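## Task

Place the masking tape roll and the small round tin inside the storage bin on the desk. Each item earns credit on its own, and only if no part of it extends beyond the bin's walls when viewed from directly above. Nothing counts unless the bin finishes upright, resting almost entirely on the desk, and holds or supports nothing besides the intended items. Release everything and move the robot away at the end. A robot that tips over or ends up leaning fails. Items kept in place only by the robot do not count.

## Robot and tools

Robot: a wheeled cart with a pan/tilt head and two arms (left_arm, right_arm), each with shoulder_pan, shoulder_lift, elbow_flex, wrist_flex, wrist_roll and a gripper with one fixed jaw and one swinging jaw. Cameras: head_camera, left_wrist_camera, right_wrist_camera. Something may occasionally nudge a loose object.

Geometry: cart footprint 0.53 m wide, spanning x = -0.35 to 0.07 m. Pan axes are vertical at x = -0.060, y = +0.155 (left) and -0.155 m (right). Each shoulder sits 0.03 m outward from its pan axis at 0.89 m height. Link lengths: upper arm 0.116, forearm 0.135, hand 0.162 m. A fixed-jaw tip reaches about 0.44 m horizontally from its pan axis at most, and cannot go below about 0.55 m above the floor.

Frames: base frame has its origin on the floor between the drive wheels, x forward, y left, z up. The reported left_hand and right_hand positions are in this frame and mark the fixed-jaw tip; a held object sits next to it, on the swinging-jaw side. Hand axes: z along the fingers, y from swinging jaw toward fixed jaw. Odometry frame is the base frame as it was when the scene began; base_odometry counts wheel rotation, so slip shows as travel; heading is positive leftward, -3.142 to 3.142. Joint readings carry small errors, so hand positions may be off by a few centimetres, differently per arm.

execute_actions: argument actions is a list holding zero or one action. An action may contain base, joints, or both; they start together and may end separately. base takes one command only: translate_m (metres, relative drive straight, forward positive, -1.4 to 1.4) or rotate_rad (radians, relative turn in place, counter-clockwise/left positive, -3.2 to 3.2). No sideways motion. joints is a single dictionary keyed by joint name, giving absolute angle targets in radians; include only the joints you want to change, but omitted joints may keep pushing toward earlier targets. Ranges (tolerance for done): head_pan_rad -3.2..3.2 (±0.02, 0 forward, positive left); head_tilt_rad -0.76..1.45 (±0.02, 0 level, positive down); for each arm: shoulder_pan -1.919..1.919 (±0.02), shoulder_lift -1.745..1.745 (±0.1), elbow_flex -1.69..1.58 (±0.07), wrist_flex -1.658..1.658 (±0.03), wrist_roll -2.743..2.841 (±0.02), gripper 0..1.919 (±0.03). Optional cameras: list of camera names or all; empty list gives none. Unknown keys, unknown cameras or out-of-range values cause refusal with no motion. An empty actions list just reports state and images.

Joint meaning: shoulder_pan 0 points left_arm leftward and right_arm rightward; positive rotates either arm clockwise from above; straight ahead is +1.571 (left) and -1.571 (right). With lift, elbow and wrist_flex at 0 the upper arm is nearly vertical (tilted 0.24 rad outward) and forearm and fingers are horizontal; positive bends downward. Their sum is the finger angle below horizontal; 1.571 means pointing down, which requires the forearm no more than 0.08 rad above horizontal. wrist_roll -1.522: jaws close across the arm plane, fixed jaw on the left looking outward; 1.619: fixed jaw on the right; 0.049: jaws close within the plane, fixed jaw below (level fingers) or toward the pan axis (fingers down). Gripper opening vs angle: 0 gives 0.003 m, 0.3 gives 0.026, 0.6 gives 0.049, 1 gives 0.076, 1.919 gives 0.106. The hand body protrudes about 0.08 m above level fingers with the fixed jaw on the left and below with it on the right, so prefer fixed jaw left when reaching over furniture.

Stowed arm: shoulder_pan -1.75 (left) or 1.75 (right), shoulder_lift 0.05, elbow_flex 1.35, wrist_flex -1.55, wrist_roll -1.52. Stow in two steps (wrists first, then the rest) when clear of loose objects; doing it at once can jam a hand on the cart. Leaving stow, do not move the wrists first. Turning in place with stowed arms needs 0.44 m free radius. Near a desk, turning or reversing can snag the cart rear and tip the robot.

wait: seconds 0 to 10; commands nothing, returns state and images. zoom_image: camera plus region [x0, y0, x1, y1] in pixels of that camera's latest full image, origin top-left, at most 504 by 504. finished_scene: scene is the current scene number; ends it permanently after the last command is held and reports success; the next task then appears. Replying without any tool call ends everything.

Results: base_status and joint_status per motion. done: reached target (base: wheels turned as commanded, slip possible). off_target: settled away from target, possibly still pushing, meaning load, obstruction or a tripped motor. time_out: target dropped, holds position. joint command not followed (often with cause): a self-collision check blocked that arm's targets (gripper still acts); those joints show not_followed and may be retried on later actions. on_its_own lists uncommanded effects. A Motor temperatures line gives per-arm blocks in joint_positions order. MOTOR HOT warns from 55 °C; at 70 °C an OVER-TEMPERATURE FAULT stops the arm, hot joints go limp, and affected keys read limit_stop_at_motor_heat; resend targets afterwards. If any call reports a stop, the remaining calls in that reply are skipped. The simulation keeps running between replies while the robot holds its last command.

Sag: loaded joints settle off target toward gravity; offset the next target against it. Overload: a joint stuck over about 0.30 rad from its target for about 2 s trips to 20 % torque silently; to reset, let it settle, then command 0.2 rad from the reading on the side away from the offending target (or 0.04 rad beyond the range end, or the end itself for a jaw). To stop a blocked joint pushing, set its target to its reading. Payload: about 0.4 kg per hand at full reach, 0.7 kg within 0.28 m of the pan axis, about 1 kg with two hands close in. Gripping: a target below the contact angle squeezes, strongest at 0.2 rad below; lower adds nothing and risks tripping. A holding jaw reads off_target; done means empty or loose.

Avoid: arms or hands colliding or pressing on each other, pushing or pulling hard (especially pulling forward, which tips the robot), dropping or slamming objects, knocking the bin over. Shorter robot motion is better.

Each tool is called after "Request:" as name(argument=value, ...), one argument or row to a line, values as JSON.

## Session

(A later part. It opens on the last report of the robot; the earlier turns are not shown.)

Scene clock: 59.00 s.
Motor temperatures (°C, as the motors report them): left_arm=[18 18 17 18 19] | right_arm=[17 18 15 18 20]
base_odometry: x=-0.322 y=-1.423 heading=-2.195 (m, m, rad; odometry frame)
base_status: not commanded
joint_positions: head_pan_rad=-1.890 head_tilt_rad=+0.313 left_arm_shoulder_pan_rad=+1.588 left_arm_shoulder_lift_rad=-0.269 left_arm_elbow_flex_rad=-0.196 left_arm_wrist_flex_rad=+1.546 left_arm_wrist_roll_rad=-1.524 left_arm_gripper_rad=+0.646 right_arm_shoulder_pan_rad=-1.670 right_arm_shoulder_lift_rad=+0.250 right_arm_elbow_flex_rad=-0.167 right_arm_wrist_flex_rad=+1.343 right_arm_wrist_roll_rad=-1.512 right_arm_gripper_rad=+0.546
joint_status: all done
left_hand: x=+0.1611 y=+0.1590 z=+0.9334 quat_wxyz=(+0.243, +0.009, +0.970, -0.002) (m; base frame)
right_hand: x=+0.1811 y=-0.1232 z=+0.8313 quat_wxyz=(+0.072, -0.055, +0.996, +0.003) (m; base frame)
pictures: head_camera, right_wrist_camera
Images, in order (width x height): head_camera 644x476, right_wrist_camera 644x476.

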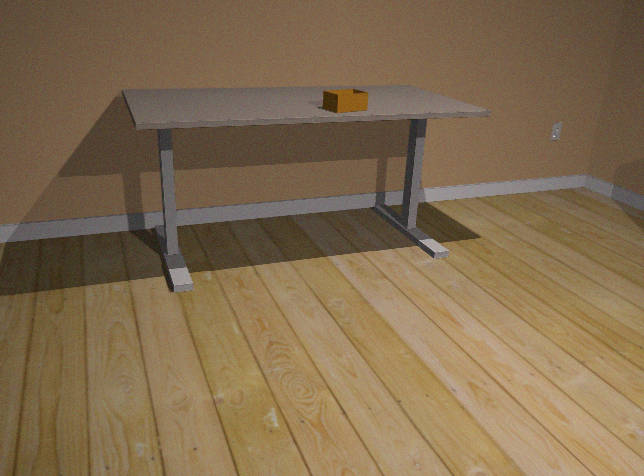

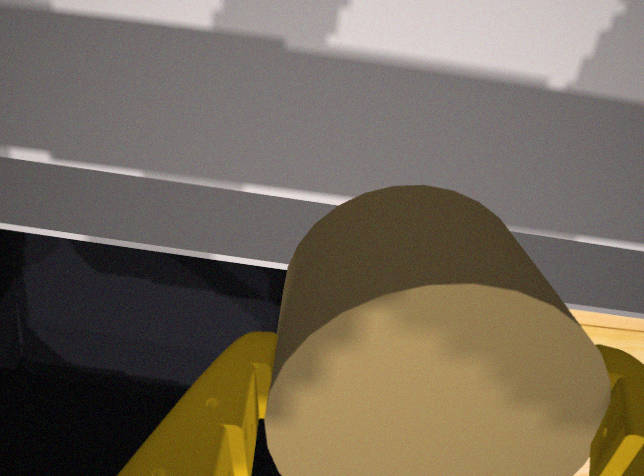

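Request:
execute_actions(
  actions=[
    {"base":{"translate_m":-0.33},"joints":{"right_arm_shoulder_lift_rad":-0.3,"right_arm_wrist_flex_rad":1.55,"head_pan_rad":0.45,"head_tilt_rad":0.45,"left_arm_shoulder_pan_rad":0.6}},
  ],
  cameras=[],
)

Request:
execute_actions(
  actions=[
    {"base":{"rotate_rad":-2.04}},
  ],
  cameras=[],
)

Request:
execute_actions(
  actions=[
    {"base":{"translate_m":1.4},"joints":{"right_arm_shoulder_lift_rad":0.1,"right_arm_elbow_flex_rad":-0.55,"right_arm_wrist_flex_rad":1.4,"right_arm_wrist_roll_rad":1.619,"right_arm_shoulder_pan_rad":-1.2}},
  ],
  cameras=["head_camera"],
)

Scene clock: 61.67 s.
Motor temperatures (°C, as the motors report them): left_arm=[18 18 17 18 19] | right_arm=[17 18 15 18 20]
base_odometry: x=-0.129 y=-1.155 heading=-2.194 (m, m, rad; odometry frame)
base_status: done
joint_positions: head_pan_rad=+0.440 head_tilt_rad=+0.444 left_arm_shoulder_pan_rad=+0.607 left_arm_shoulder_lift_rad=-0.269 left_arm_elbow_flex_rad=-0.196 left_arm_wrist_flex_rad=+1.546 left_arm_wrist_roll_rad=-1.524 left_arm_gripper_rad=+0.646 right_arm_shoulder_pan_rad=-1.670 right_arm_shoulder_lift_rad=-0.270 right_arm_elbow_flex_rad=-0.167 right_arm_wrist_flex_rad=+1.546 right_arm_wrist_roll_rad=-1.512 right_arm_gripper_rad=+0.546
joint_status: all done
left_hand: x=+0.0598 y=+0.3409 z=+0.9334 quat_wxyz=(+0.215, -0.449, +0.860, +0.113) (m; base frame)
right_hand: x=+0.1568 y=-0.1257 z=+0.9279 quat_wxyz=(+0.229, -0.053, +0.972, +0.010) (m; base frame)
pictures: none
No camera images: the call's "cameras" was empty. Leave "cameras" out to get every camera's image.

Scene clock: 64.90 s.
Motor temperatures (°C, as the motors report them): left_arm=[18 18 17 18 19] | right_arm=[17 18 15 18 20]
base_odometry: x=-0.128 y=-1.155 heading=+2.051 (m, m, rad; odometry frame)
base_status: done
joint_positions: head_pan_rad=+0.440 head_tilt_rad=+0.444 left_arm_shoulder_pan_rad=+0.607 left_arm_shoulder_lift_rad=-0.269 left_arm_elbow_flex_rad=-0.196 left_arm_wrist_flex_rad=+1.546 left_arm_wrist_roll_rad=-1.524 left_arm_gripper_rad=+0.646 right_arm_shoulder_pan_rad=-1.670 right_arm_shoulder_lift_rad=-0.270 right_arm_elbow_flex_rad=-0.167 right_arm_wrist_flex_rad=+1.546 right_arm_wrist_roll_rad=-1.512 right_arm_gripper_rad=+0.546
joint_status: not commanded
left_hand: x=+0.0598 y=+0.3409 z=+0.9334 quat_wxyz=(+0.215, -0.449, +0.860, +0.113) (m; base frame)
right_hand: x=+0.1568 y=-0.1257 z=+0.9279 quat_wxyz=(+0.229, -0.053, +0.972, +0.010) (m; base frame)
pictures: none
No camera images: the call's "cameras" was empty. Leave "cameras" out to get every camera's image.

Scene clock: 72.67 s.
Motor temperatures (°C, as the motors report them): left_arm=[18 18 17 18 19] | right_arm=[17 18 15 18 20]
base_odometry: x=-0.775 y=+0.087 heading=+2.053 (m, m, rad; odometry frame)
base_status: done
joint_positions: head_pan_rad=+0.440 head_tilt_rad=+0.444 left_arm_shoulder_pan_rad=+0.607 left_arm_shoulder_lift_rad=-0.269 left_arm_elbow_flex_rad=-0.196 left_arm_wrist_flex_rad=+1.546 left_arm_wrist_roll_rad=-1.524 left_arm_gripper_rad=+0.646 right_arm_shoulder_pan_rad=-1.207 right_arm_shoulder_lift_rad=+0.113 right_arm_elbow_flex_rad=-0.513 right_arm_wrist_flex_rad=+1.414 right_arm_wrist_roll_rad=+1.612 right_arm_gripper_rad=+0.546
joint_status: all done
left_hand: x=+0.0598 y=+0.3409 z=+0.9334 quat_wxyz=(+0.215, -0.449, +0.860, +0.113) (m; base frame)
right_hand: x=+0.1971 y=-0.2616 z=+0.9239 quat_wxyz=(-0.049, -0.945, +0.178, -0.271) (m; base frame)
pictures: head_camera
Images, in order (width x height): head_camera 644x476.

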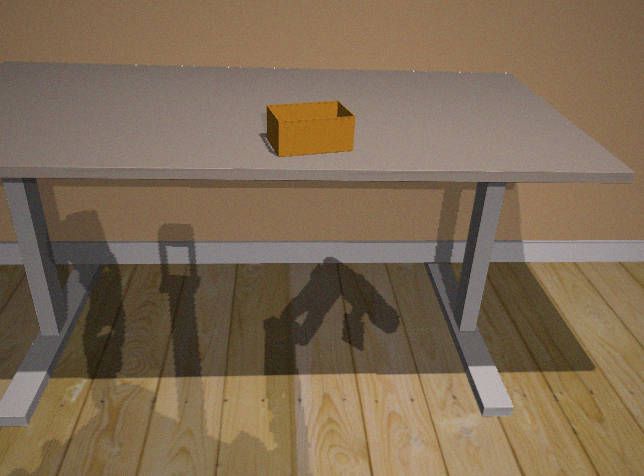

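Request:
execute_actions(
  actions=[
    {"base":{"rotate_rad":0.495},"joints":{"head_pan_rad":0,"head_tilt_rad":0.85,"left_arm_shoulder_pan_rad":1.2}},
  ],
  cameras=[],
)

Request:
execute_actions(
  actions=[
    {"base":{"translate_m":0.82}},
  ],
  cameras=["head_camera"],
)

Scene clock: 74.17 s.
Motor temperatures (°C, as the motors report them): left_arm=[18 18 17 18 19] | right_arm=[17 18 15 18 20]
base_odometry: x=-0.775 y=+0.087 heading=+2.547 (m, m, rad; odometry frame)
base_status: done
joint_positions: head_pan_rad=+0.010 head_tilt_rad=+0.845 left_arm_shoulder_pan_rad=+1.190 left_arm_shoulder_lift_rad=-0.269 left_arm_elbow_flex_rad=-0.196 left_arm_wrist_flex_rad=+1.546 left_arm_wrist_roll_rad=-1.524 left_arm_gripper_rad=+0.646 right_arm_shoulder_pan_rad=-1.205 right_arm_shoulder_lift_rad=+0.113 right_arm_elbow_flex_rad=-0.513 right_arm_wrist_flex_rad=+1.414 right_arm_wrist_roll_rad=+1.612 right_arm_gripper_rad=+0.546
joint_status: all done
left_hand: x=+0.1423 y=+0.2442 z=+0.9334 quat_wxyz=(+0.238, -0.183, +0.953, +0.046) (m; base frame)
right_hand: x=+0.1969 y=-0.2620 z=+0.9239 quat_wxyz=(-0.049, -0.945, +0.179, -0.271) (m; base frame)
pictures: none
No camera images: the call's "cameras" was empty. Leave "cameras" out to get every camera's image.

Scene clock: 79.03 s.
Motor temperatures (°C, as the motors report them): left_arm=[18 18 17 18 19] | right_arm=[17 18 15 18 20]
base_odometry: x=-1.455 y=+0.545 heading=+2.547 (m, m, rad; odometry frame)
base_status: done
joint_positions: head_pan_rad=+0.010 head_tilt_rad=+0.845 left_arm_shoulder_pan_rad=+1.192 left_arm_shoulder_lift_rad=-0.269 left_arm_elbow_flex_rad=-0.196 left_arm_wrist_flex_rad=+1.546 left_arm_wrist_roll_rad=-1.524 left_arm_gripper_rad=+0.646 right_arm_shoulder_pan_rad=-1.205 right_arm_shoulder_lift_rad=+0.113 right_arm_elbow_flex_rad=-0.513 right_arm_wrist_flex_rad=+1.414 right_arm_wrist_roll_rad=+1.612 right_arm_gripper_rad=+0.546
joint_status: not commanded
left_hand: x=+0.1425 y=+0.2439 z=+0.9334 quat_wxyz=(+0.238, -0.182, +0.953, +0.046) (m; base frame)
right_hand: x=+0.1969 y=-0.2620 z=+0.9239 quat_wxyz=(-0.049, -0.945, +0.179, -0.271) (m; base frame)
pictures: head_camera
Images, in order (width x height): head_camera 644x476.

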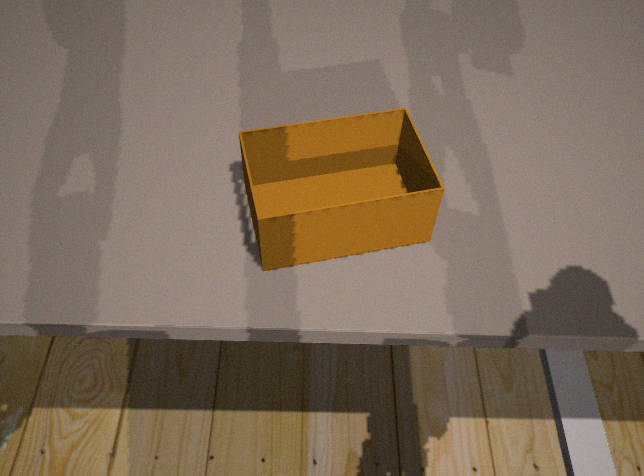

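Request:
execute_actions(
  actions=[
    {"base":{"translate_m":0.125},"joints":{"head_tilt_rad":1.05,"right_arm_shoulder_pan_rad":-1.85,"right_arm_shoulder_lift_rad":0.7,"right_arm_elbow_flex_rad":-0.87,"right_arm_wrist_flex_rad":1.25}},
  ],
  cameras=["head_camera","right_wrist_camera"],
)

Scene clock: 80.77 s.
Motor temperatures (°C, as the motors report them): left_arm=[18 18 17 18 19] | right_arm=[17 18 15 18 20]
base_odometry: x=-1.558 y=+0.615 heading=+2.546 (m, m, rad; odometry frame)
base_status: done
joint_positions: head_pan_rad=+0.010 head_tilt_rad=+1.045 left_arm_shoulder_pan_rad=+1.192 left_arm_shoulder_lift_rad=-0.269 left_arm_elbow_flex_rad=-0.196 left_arm_wrist_flex_rad=+1.546 left_arm_wrist_roll_rad=-1.524 left_arm_gripper_rad=+0.646 right_arm_shoulder_pan_rad=-1.843 right_arm_shoulder_lift_rad=+0.725 right_arm_elbow_flex_rad=-0.832 right_arm_wrist_flex_rad=+1.262 right_arm_wrist_roll_rad=+1.612 right_arm_gripper_rad=+0.546
joint_status: all done
left_hand: x=+0.1425 y=+0.2439 z=+0.9334 quat_wxyz=(+0.238, -0.182, +0.953, +0.046) (m; base frame)
right_hand: x=+0.2548 y=-0.0754 z=+0.8325 quat_wxyz=(+0.029, -0.970, -0.129, -0.205) (m; base frame)
pictures: head_camera, right_wrist_camera
Images, in order (width x height): head_camera 644x476, right_wrist_camera 644x476.

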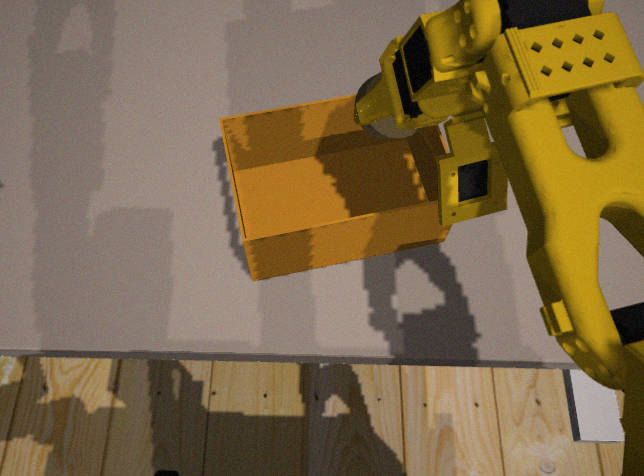

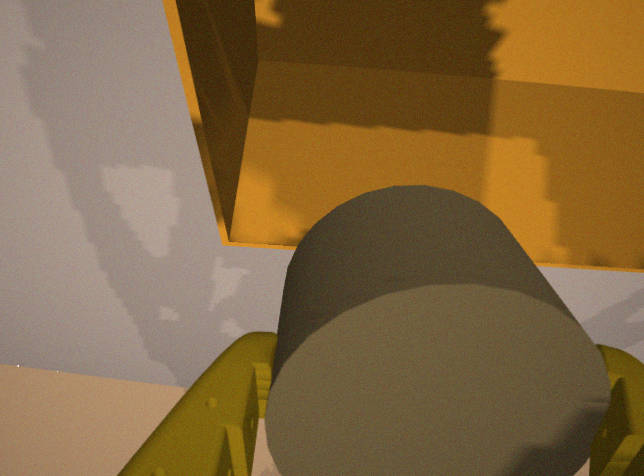

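Request:
execute_actions(
  actions=[
    {"joints":{"right_arm_shoulder_pan_rad":-1.875,"right_arm_shoulder_lift_rad":1.0,"right_arm_elbow_flex_rad":-0.9,"right_arm_wrist_flex_rad":1.08}},
  ],
  cameras=["head_camera","right_wrist_camera"],
)

Scene clock: 81.87 s.
Motor temperatures (°C, as the motors report them): left_arm=[18 18 17 18 19] | right_arm=[17 18 15 18 20]
base_odometry: x=-1.558 y=+0.615 heading=+2.546 (m, m, rad; odometry frame)
base_status: not commanded
joint_positions: head_pan_rad=+0.010 head_tilt_rad=+1.045 left_arm_shoulder_pan_rad=+1.192 left_arm_shoulder_lift_rad=-0.269 left_arm_elbow_flex_rad=-0.196 left_arm_wrist_flex_rad=+1.546 left_arm_wrist_roll_rad=-1.524 left_arm_gripper_rad=+0.646 right_arm_shoulder_pan_rad=-1.869 right_arm_shoulder_lift_rad=+1.026 right_arm_elbow_flex_rad=-0.865 right_arm_wrist_flex_rad=+1.091 right_arm_wrist_roll_rad=+1.612 right_arm_gripper_rad=+0.546
joint_status: all done
left_hand: x=+0.1425 y=+0.2439 z=+0.9334 quat_wxyz=(+0.238, -0.182, +0.953, +0.046) (m; base frame)
right_hand: x=+0.2535 y=-0.0669 z=+0.7595 quat_wxyz=(+0.024, -0.977, -0.143, -0.157) (m; base frame)
pictures: head_camera, right_wrist_camera
Images, in order (width x height): head_camera 644x476, right_wrist_camera 644x476.

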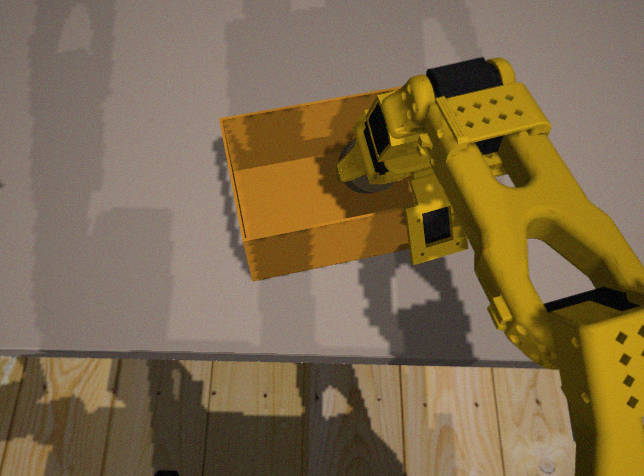

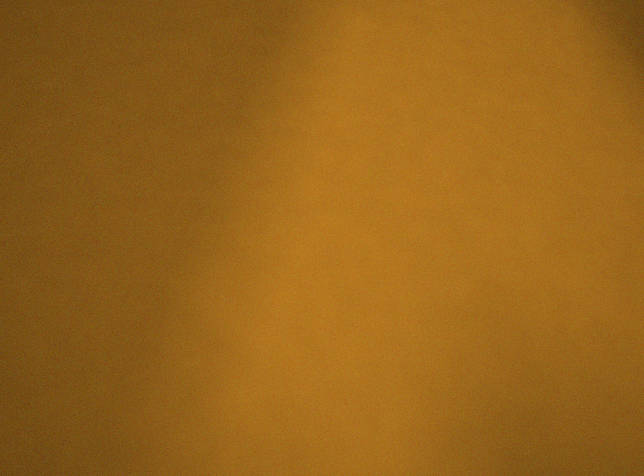

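Request:
execute_actions(
  actions=[
    {"joints":{"right_arm_gripper_rad":0.78,"right_arm_shoulder_pan_rad":-1.845}},
  ],
  cameras=[],
)

Request:
execute_actions(
  actions=[
    {"joints":{"right_arm_shoulder_lift_rad":0.62,"right_arm_wrist_flex_rad":1.32}},
  ],
  cameras=["head_camera"],
)

Scene clock: 82.73 s.
Motor temperatures (°C, as the motors report them): left_arm=[18 18 17 18 19] | right_arm=[17 18 15 18 20]
base_odometry: x=-1.558 y=+0.615 heading=+2.546 (m, m, rad; odometry frame)
base_status: not commanded
joint_positions: head_pan_rad=+0.010 head_tilt_rad=+1.045 left_arm_shoulder_pan_rad=+1.192 left_arm_shoulder_lift_rad=-0.269 left_arm_elbow_flex_rad=-0.196 left_arm_wrist_flex_rad=+1.546 left_arm_wrist_roll_rad=-1.524 left_arm_gripper_rad=+0.646 right_arm_shoulder_pan_rad=-1.851 right_arm_shoulder_lift_rad=+1.026 right_arm_elbow_flex_rad=-0.865 right_arm_wrist_flex_rad=+1.090 right_arm_wrist_roll_rad=+1.612 right_arm_gripper_rad=+0.770
joint_status: all done
left_hand: x=+0.1425 y=+0.2439 z=+0.9334 quat_wxyz=(+0.238, -0.182, +0.953, +0.046) (m; base frame)
right_hand: x=+0.2553 y=-0.0727 z=+0.7595 quat_wxyz=(+0.023, -0.978, -0.134, -0.157) (m; base frame)
pictures: none
No camera images: the call's "cameras" was empty. Leave "cameras" out to get every camera's image.

Scene clock: 83.73 s.
Motor temperatures (°C, as the motors report them): left_arm=[18 18 17 18 19] | right_arm=[17 18 15 18 20]
base_odometry: x=-1.558 y=+0.615 heading=+2.546 (m, m, rad; odometry frame)
base_status: not commanded
joint_positions: head_pan_rad=+0.010 head_tilt_rad=+1.045 left_arm_shoulder_pan_rad=+1.192 left_arm_shoulder_lift_rad=-0.269 left_arm_elbow_flex_rad=-0.196 left_arm_wrist_flex_rad=+1.546 left_arm_wrist_roll_rad=-1.524 left_arm_gripper_rad=+0.646 right_arm_shoulder_pan_rad=-1.851 right_arm_shoulder_lift_rad=+0.678 right_arm_elbow_flex_rad=-0.868 right_arm_wrist_flex_rad=+1.314 right_arm_wrist_roll_rad=+1.612 right_arm_gripper_rad=+0.771
joint_status: all done
left_hand: x=+0.1425 y=+0.2439 z=+0.9334 quat_wxyz=(+0.238, -0.182, +0.953, +0.046) (m; base frame)
right_hand: x=+0.2534 y=-0.0732 z=+0.8500 quat_wxyz=(+0.032, -0.966, -0.132, -0.219) (m; base frame)
pictures: head_camera
Images, in order (width x height): head_camera 644x476.

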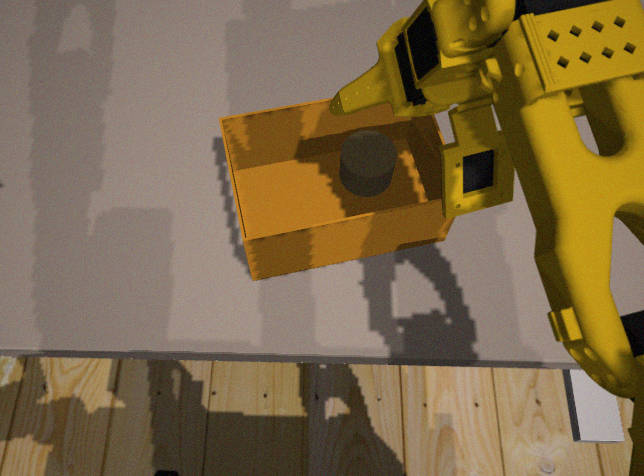

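Request:
execute_actions(
  actions=[
    {"base":{"rotate_rad":-0.1},"joints":{"right_arm_shoulder_pan_rad":-0.9,"right_arm_shoulder_lift_rad":0.0,"right_arm_elbow_flex_rad":-0.5,"left_arm_shoulder_pan_rad":1.905,"left_arm_shoulder_lift_rad":0.49,"left_arm_elbow_flex_rad":-0.63,"left_arm_wrist_flex_rad":1.35}},
  ],
  cameras=["head_camera","left_wrist_camera"],
)

Scene clock: 85.43 s.
Motor temperatures (°C, as the motors report them): left_arm=[18 18 17 18 19] | right_arm=[17 18 15 18 20]
base_odometry: x=-1.559 y=+0.616 heading=+2.446 (m, m, rad; odometry frame)
base_status: done
joint_positions: head_pan_rad=+0.010 head_tilt_rad=+1.045 left_arm_shoulder_pan_rad=+1.896 left_arm_shoulder_lift_rad=+0.512 left_arm_elbow_flex_rad=-0.589 left_arm_wrist_flex_rad=+1.362 left_arm_wrist_roll_rad=-1.524 left_arm_gripper_rad=+0.646 right_arm_shoulder_pan_rad=-0.906 right_arm_shoulder_lift_rad=+0.041 right_arm_elbow_flex_rad=-0.498 right_arm_wrist_flex_rad=+1.315 right_arm_wrist_roll_rad=+1.612 right_arm_gripper_rad=+0.771
joint_status: all done
left_hand: x=+0.2164 y=+0.0700 z=+0.8400 quat_wxyz=(+0.141, +0.161, +0.977, -0.023) (m; base frame)
right_hand: x=+0.1608 y=-0.3383 z=+0.9481 quat_wxyz=(-0.112, -0.885, +0.309, -0.330) (m; base frame)
pictures: head_camera, left_wrist_camera
Images, in order (width x height): head_camera 644x476, left_wrist_camera 644x476.

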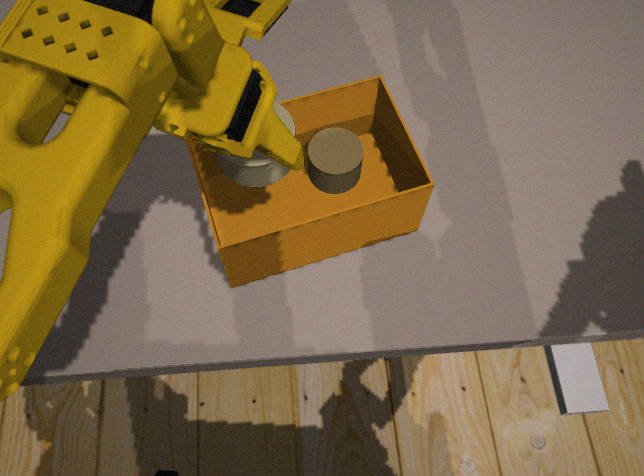

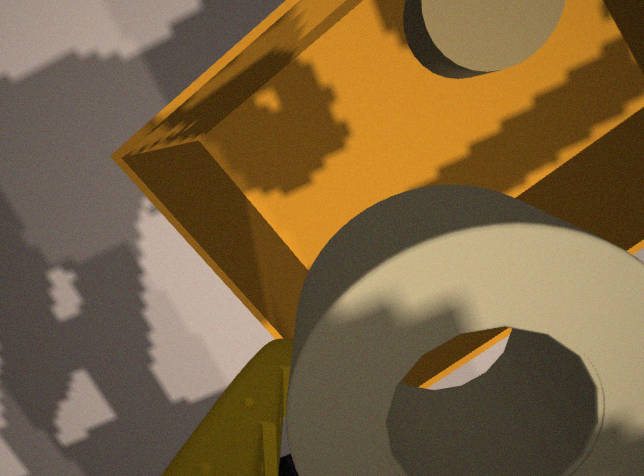

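Request:
execute_actions(
  actions=[
    {"joints":{"left_arm_shoulder_pan_rad":1.865,"left_arm_shoulder_lift_rad":0.87,"left_arm_elbow_flex_rad":-0.575,"left_arm_wrist_flex_rad":0.99,"left_arm_wrist_roll_rad":-1.3}},
  ],
  cameras=["head_camera","left_wrist_camera"],
)

Scene clock: 86.67 s.
Motor temperatures (°C, as the motors report them): left_arm=[18 18 17 18 19] | right_arm=[17 18 15 18 20]
base_odometry: x=-1.559 y=+0.616 heading=+2.446 (m, m, rad; odometry frame)
base_status: not commanded
joint_positions: head_pan_rad=+0.010 head_tilt_rad=+1.045 left_arm_shoulder_pan_rad=+1.873 left_arm_shoulder_lift_rad=+0.895 left_arm_elbow_flex_rad=-0.569 left_arm_wrist_flex_rad=+1.002 left_arm_wrist_roll_rad=-1.307 left_arm_gripper_rad=+0.646 right_arm_shoulder_pan_rad=-0.906 right_arm_shoulder_lift_rad=+0.041 right_arm_elbow_flex_rad=-0.498 right_arm_wrist_flex_rad=+1.315 right_arm_wrist_roll_rad=+1.612 right_arm_gripper_rad=+0.771
joint_status: all done
left_hand: x=+0.2305 y=+0.0723 z=+0.7480 quat_wxyz=(+0.117, +0.043, +0.992, -0.031) (m; base frame)
right_hand: x=+0.1608 y=-0.3383 z=+0.9481 quat_wxyz=(-0.112, -0.885, +0.309, -0.330) (m; base frame)
pictures: head_camera, left_wrist_camera
Images, in order (width x height): head_camera 644x476, left_wrist_camera 644x476.

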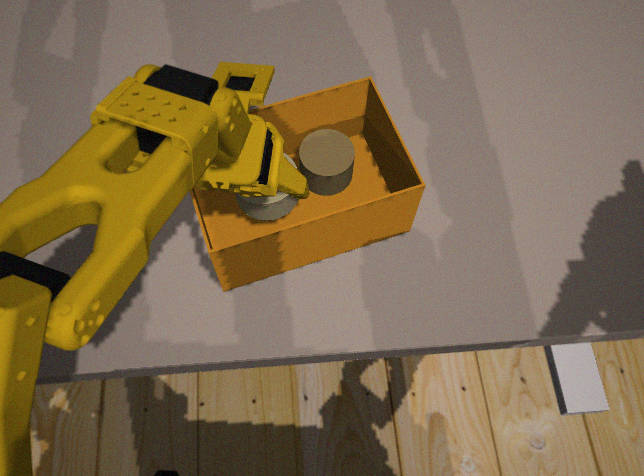

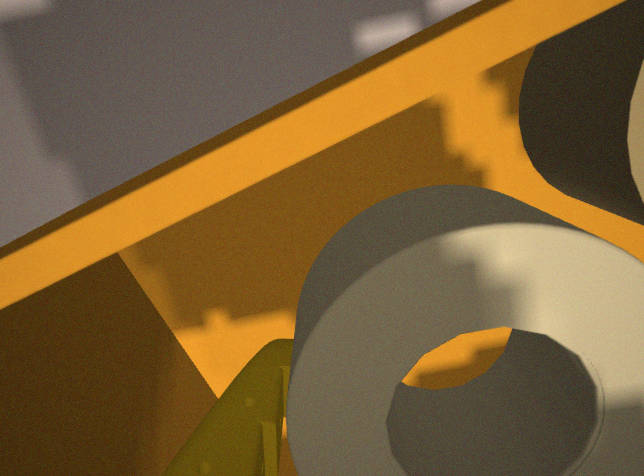

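Request:
execute_actions(
  actions=[
    {"joints":{"left_arm_shoulder_pan_rad":1.91,"left_arm_shoulder_lift_rad":0.9,"left_arm_elbow_flex_rad":-0.54,"left_arm_wrist_roll_rad":-1.42}},
  ],
  cameras=["head_camera"],
)

Request:
execute_actions(
  actions=[
    {"joints":{"left_arm_gripper_rad":0.8}},
  ],
  cameras=[],
)

Request:
execute_actions(
  actions=[
    {"joints":{"left_arm_shoulder_lift_rad":0.4,"left_arm_elbow_flex_rad":-0.66,"left_arm_wrist_flex_rad":1.4}},
  ],
  cameras=["head_camera"],
)

Scene clock: 87.70 s.
Motor temperatures (°C, as the motors report them): left_arm=[18 18 17 18 19] | right_arm=[17 18 15 18 20]
base_odometry: x=-1.559 y=+0.616 heading=+2.446 (m, m, rad; odometry frame)
base_status: not commanded
joint_positions: head_pan_rad=+0.010 head_tilt_rad=+1.045 left_arm_shoulder_pan_rad=+1.902 left_arm_shoulder_lift_rad=+0.924 left_arm_elbow_flex_rad=-0.537 left_arm_wrist_flex_rad=+1.000 left_arm_wrist_roll_rad=-1.413 left_arm_gripper_rad=+0.646 right_arm_shoulder_pan_rad=-0.906 right_arm_shoulder_lift_rad=+0.041 right_arm_elbow_flex_rad=-0.498 right_arm_wrist_flex_rad=+1.315 right_arm_wrist_roll_rad=+1.612 right_arm_gripper_rad=+0.771
joint_status: all done
left_hand: x=+0.2187 y=+0.0672 z=+0.7353 quat_wxyz=(+0.089, +0.111, +0.990, -0.020) (m; base frame)
right_hand: x=+0.1608 y=-0.3383 z=+0.9481 quat_wxyz=(-0.112, -0.885, +0.309, -0.330) (m; base frame)
pictures: head_camera
Images, in order (width x height): head_camera 644x476.

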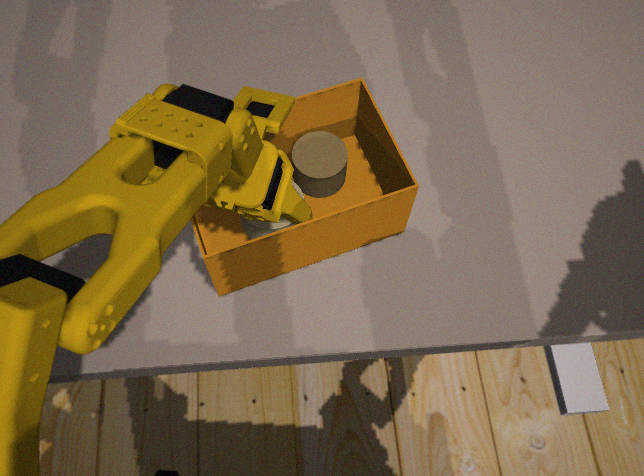

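Scene clock: 88.40 s.
Motor temperatures (°C, as the motors report them): left_arm=[18 18 17 18 19] | right_arm=[17 18 15 18 20]
base_odometry: x=-1.559 y=+0.616 heading=+2.446 (m, m, rad; odometry frame)
base_status: not commanded
joint_positions: head_pan_rad=+0.010 head_tilt_rad=+1.045 left_arm_shoulder_pan_rad=+1.902 left_arm_shoulder_lift_rad=+0.924 left_arm_elbow_flex_rad=-0.537 left_arm_wrist_flex_rad=+1.000 left_arm_wrist_roll_rad=-1.413 left_arm_gripper_rad=+0.791 right_arm_shoulder_pan_rad=-0.906 right_arm_shoulder_lift_rad=+0.041 right_arm_elbow_flex_rad=-0.498 right_arm_wrist_flex_rad=+1.315 right_arm_wrist_roll_rad=+1.612 right_arm_gripper_rad=+0.771
joint_status: all done
left_hand: x=+0.2187 y=+0.0672 z=+0.7353 quat_wxyz=(+0.089, +0.111, +0.990, -0.020) (m; base frame)
right_hand: x=+0.1608 y=-0.3383 z=+0.9481 quat_wxyz=(-0.112, -0.885, +0.309, -0.330) (m; base frame)
pictures: none
No camera images: the call's "cameras" was empty. Leave "cameras" out to get every camera's image.

Scene clock: 89.50 s.
Motor temperatures (°C, as the motors report them): left_arm=[18 18 17 18 19] | right_arm=[17 18 15 18 20]
base_odometry: x=-1.559 y=+0.616 heading=+2.446 (m, m, rad; odometry frame)
base_status: not commanded
joint_positions: head_pan_rad=+0.010 head_tilt_rad=+1.045 left_arm_shoulder_pan_rad=+1.902 left_arm_shoulder_lift_rad=+0.453 left_arm_elbow_flex_rad=-0.624 left_arm_wrist_flex_rad=+1.394 left_arm_wrist_roll_rad=-1.413 left_arm_gripper_rad=+0.792 right_arm_shoulder_pan_rad=-0.906 right_arm_shoulder_lift_rad=+0.041 right_arm_elbow_flex_rad=-0.498 right_arm_wrist_flex_rad=+1.315 right_arm_wrist_roll_rad=+1.612 right_arm_gripper_rad=+0.771
joint_status: all done
left_hand: x=+0.2172 y=+0.0677 z=+0.8597 quat_wxyz=(+0.169, +0.109, +0.979, -0.038) (m; base frame)
right_hand: x=+0.1608 y=-0.3383 z=+0.9481 quat_wxyz=(-0.112, -0.885, +0.309, -0.330) (m; base frame)
pictures: head_camera
Images, in order (width x height): head_camera 644x476.

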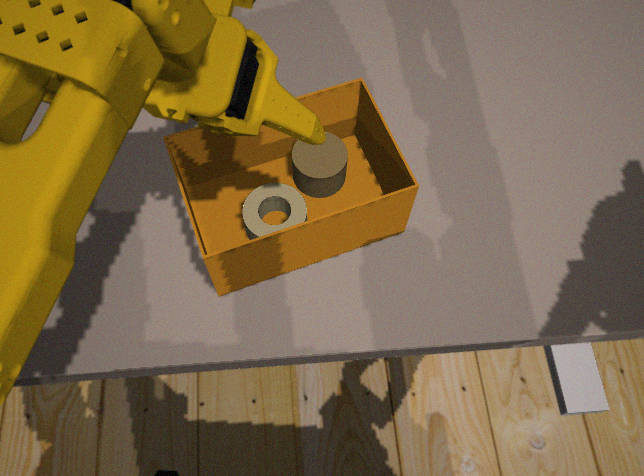

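Request:
execute_actions(
  actions=[
    {"base":{"translate_m":-0.3},"joints":{"left_arm_shoulder_lift_rad":-0.3,"left_arm_shoulder_pan_rad":1.2,"head_tilt_rad":0.7}},
  ],
  cameras=["head_camera"],
)

Request:
finished_scene(
  scene=2,
)

Scene clock: 92.00 s.
Motor temperatures (°C, as the motors report them): left_arm=[18 18 17 18 19] | right_arm=[17 18 15 18 20]
base_odometry: x=-1.329 y=+0.423 heading=+2.443 (m, m, rad; odometry frame)
base_status: done
joint_positions: head_pan_rad=+0.010 head_tilt_rad=+0.714 left_arm_shoulder_pan_rad=+1.209 left_arm_shoulder_lift_rad=-0.275 left_arm_elbow_flex_rad=-0.629 left_arm_wrist_flex_rad=+1.397 left_arm_wrist_roll_rad=-1.413 left_arm_gripper_rad=+0.792 right_arm_shoulder_pan_rad=-0.905 right_arm_shoulder_lift_rad=+0.039 right_arm_elbow_flex_rad=-0.498 right_arm_wrist_flex_rad=+1.317 right_arm_wrist_roll_rad=+1.612 right_arm_gripper_rad=+0.771
joint_status: all done
left_hand: x=+0.1682 y=+0.2496 z=+1.0422 quat_wxyz=(+0.509, -0.200, +0.835, +0.065) (m; base frame)
right_hand: x=+0.1603 y=-0.3384 z=+0.9484 quat_wxyz=(-0.113, -0.884, +0.310, -0.330) (m; base frame)
pictures: head_camera
Images, in order (width x height): head_camera 644x476.

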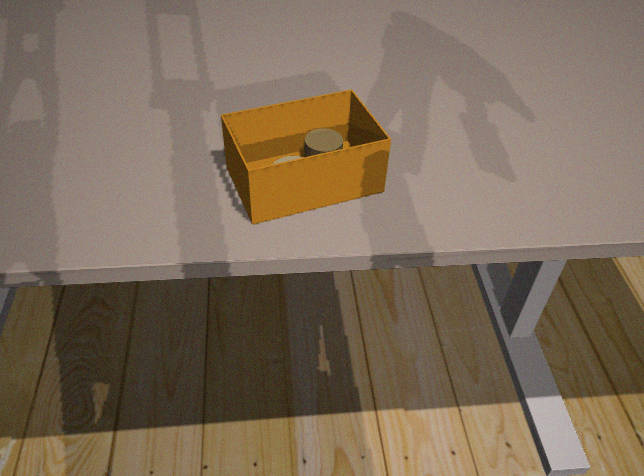

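The scene is finished: the task was done.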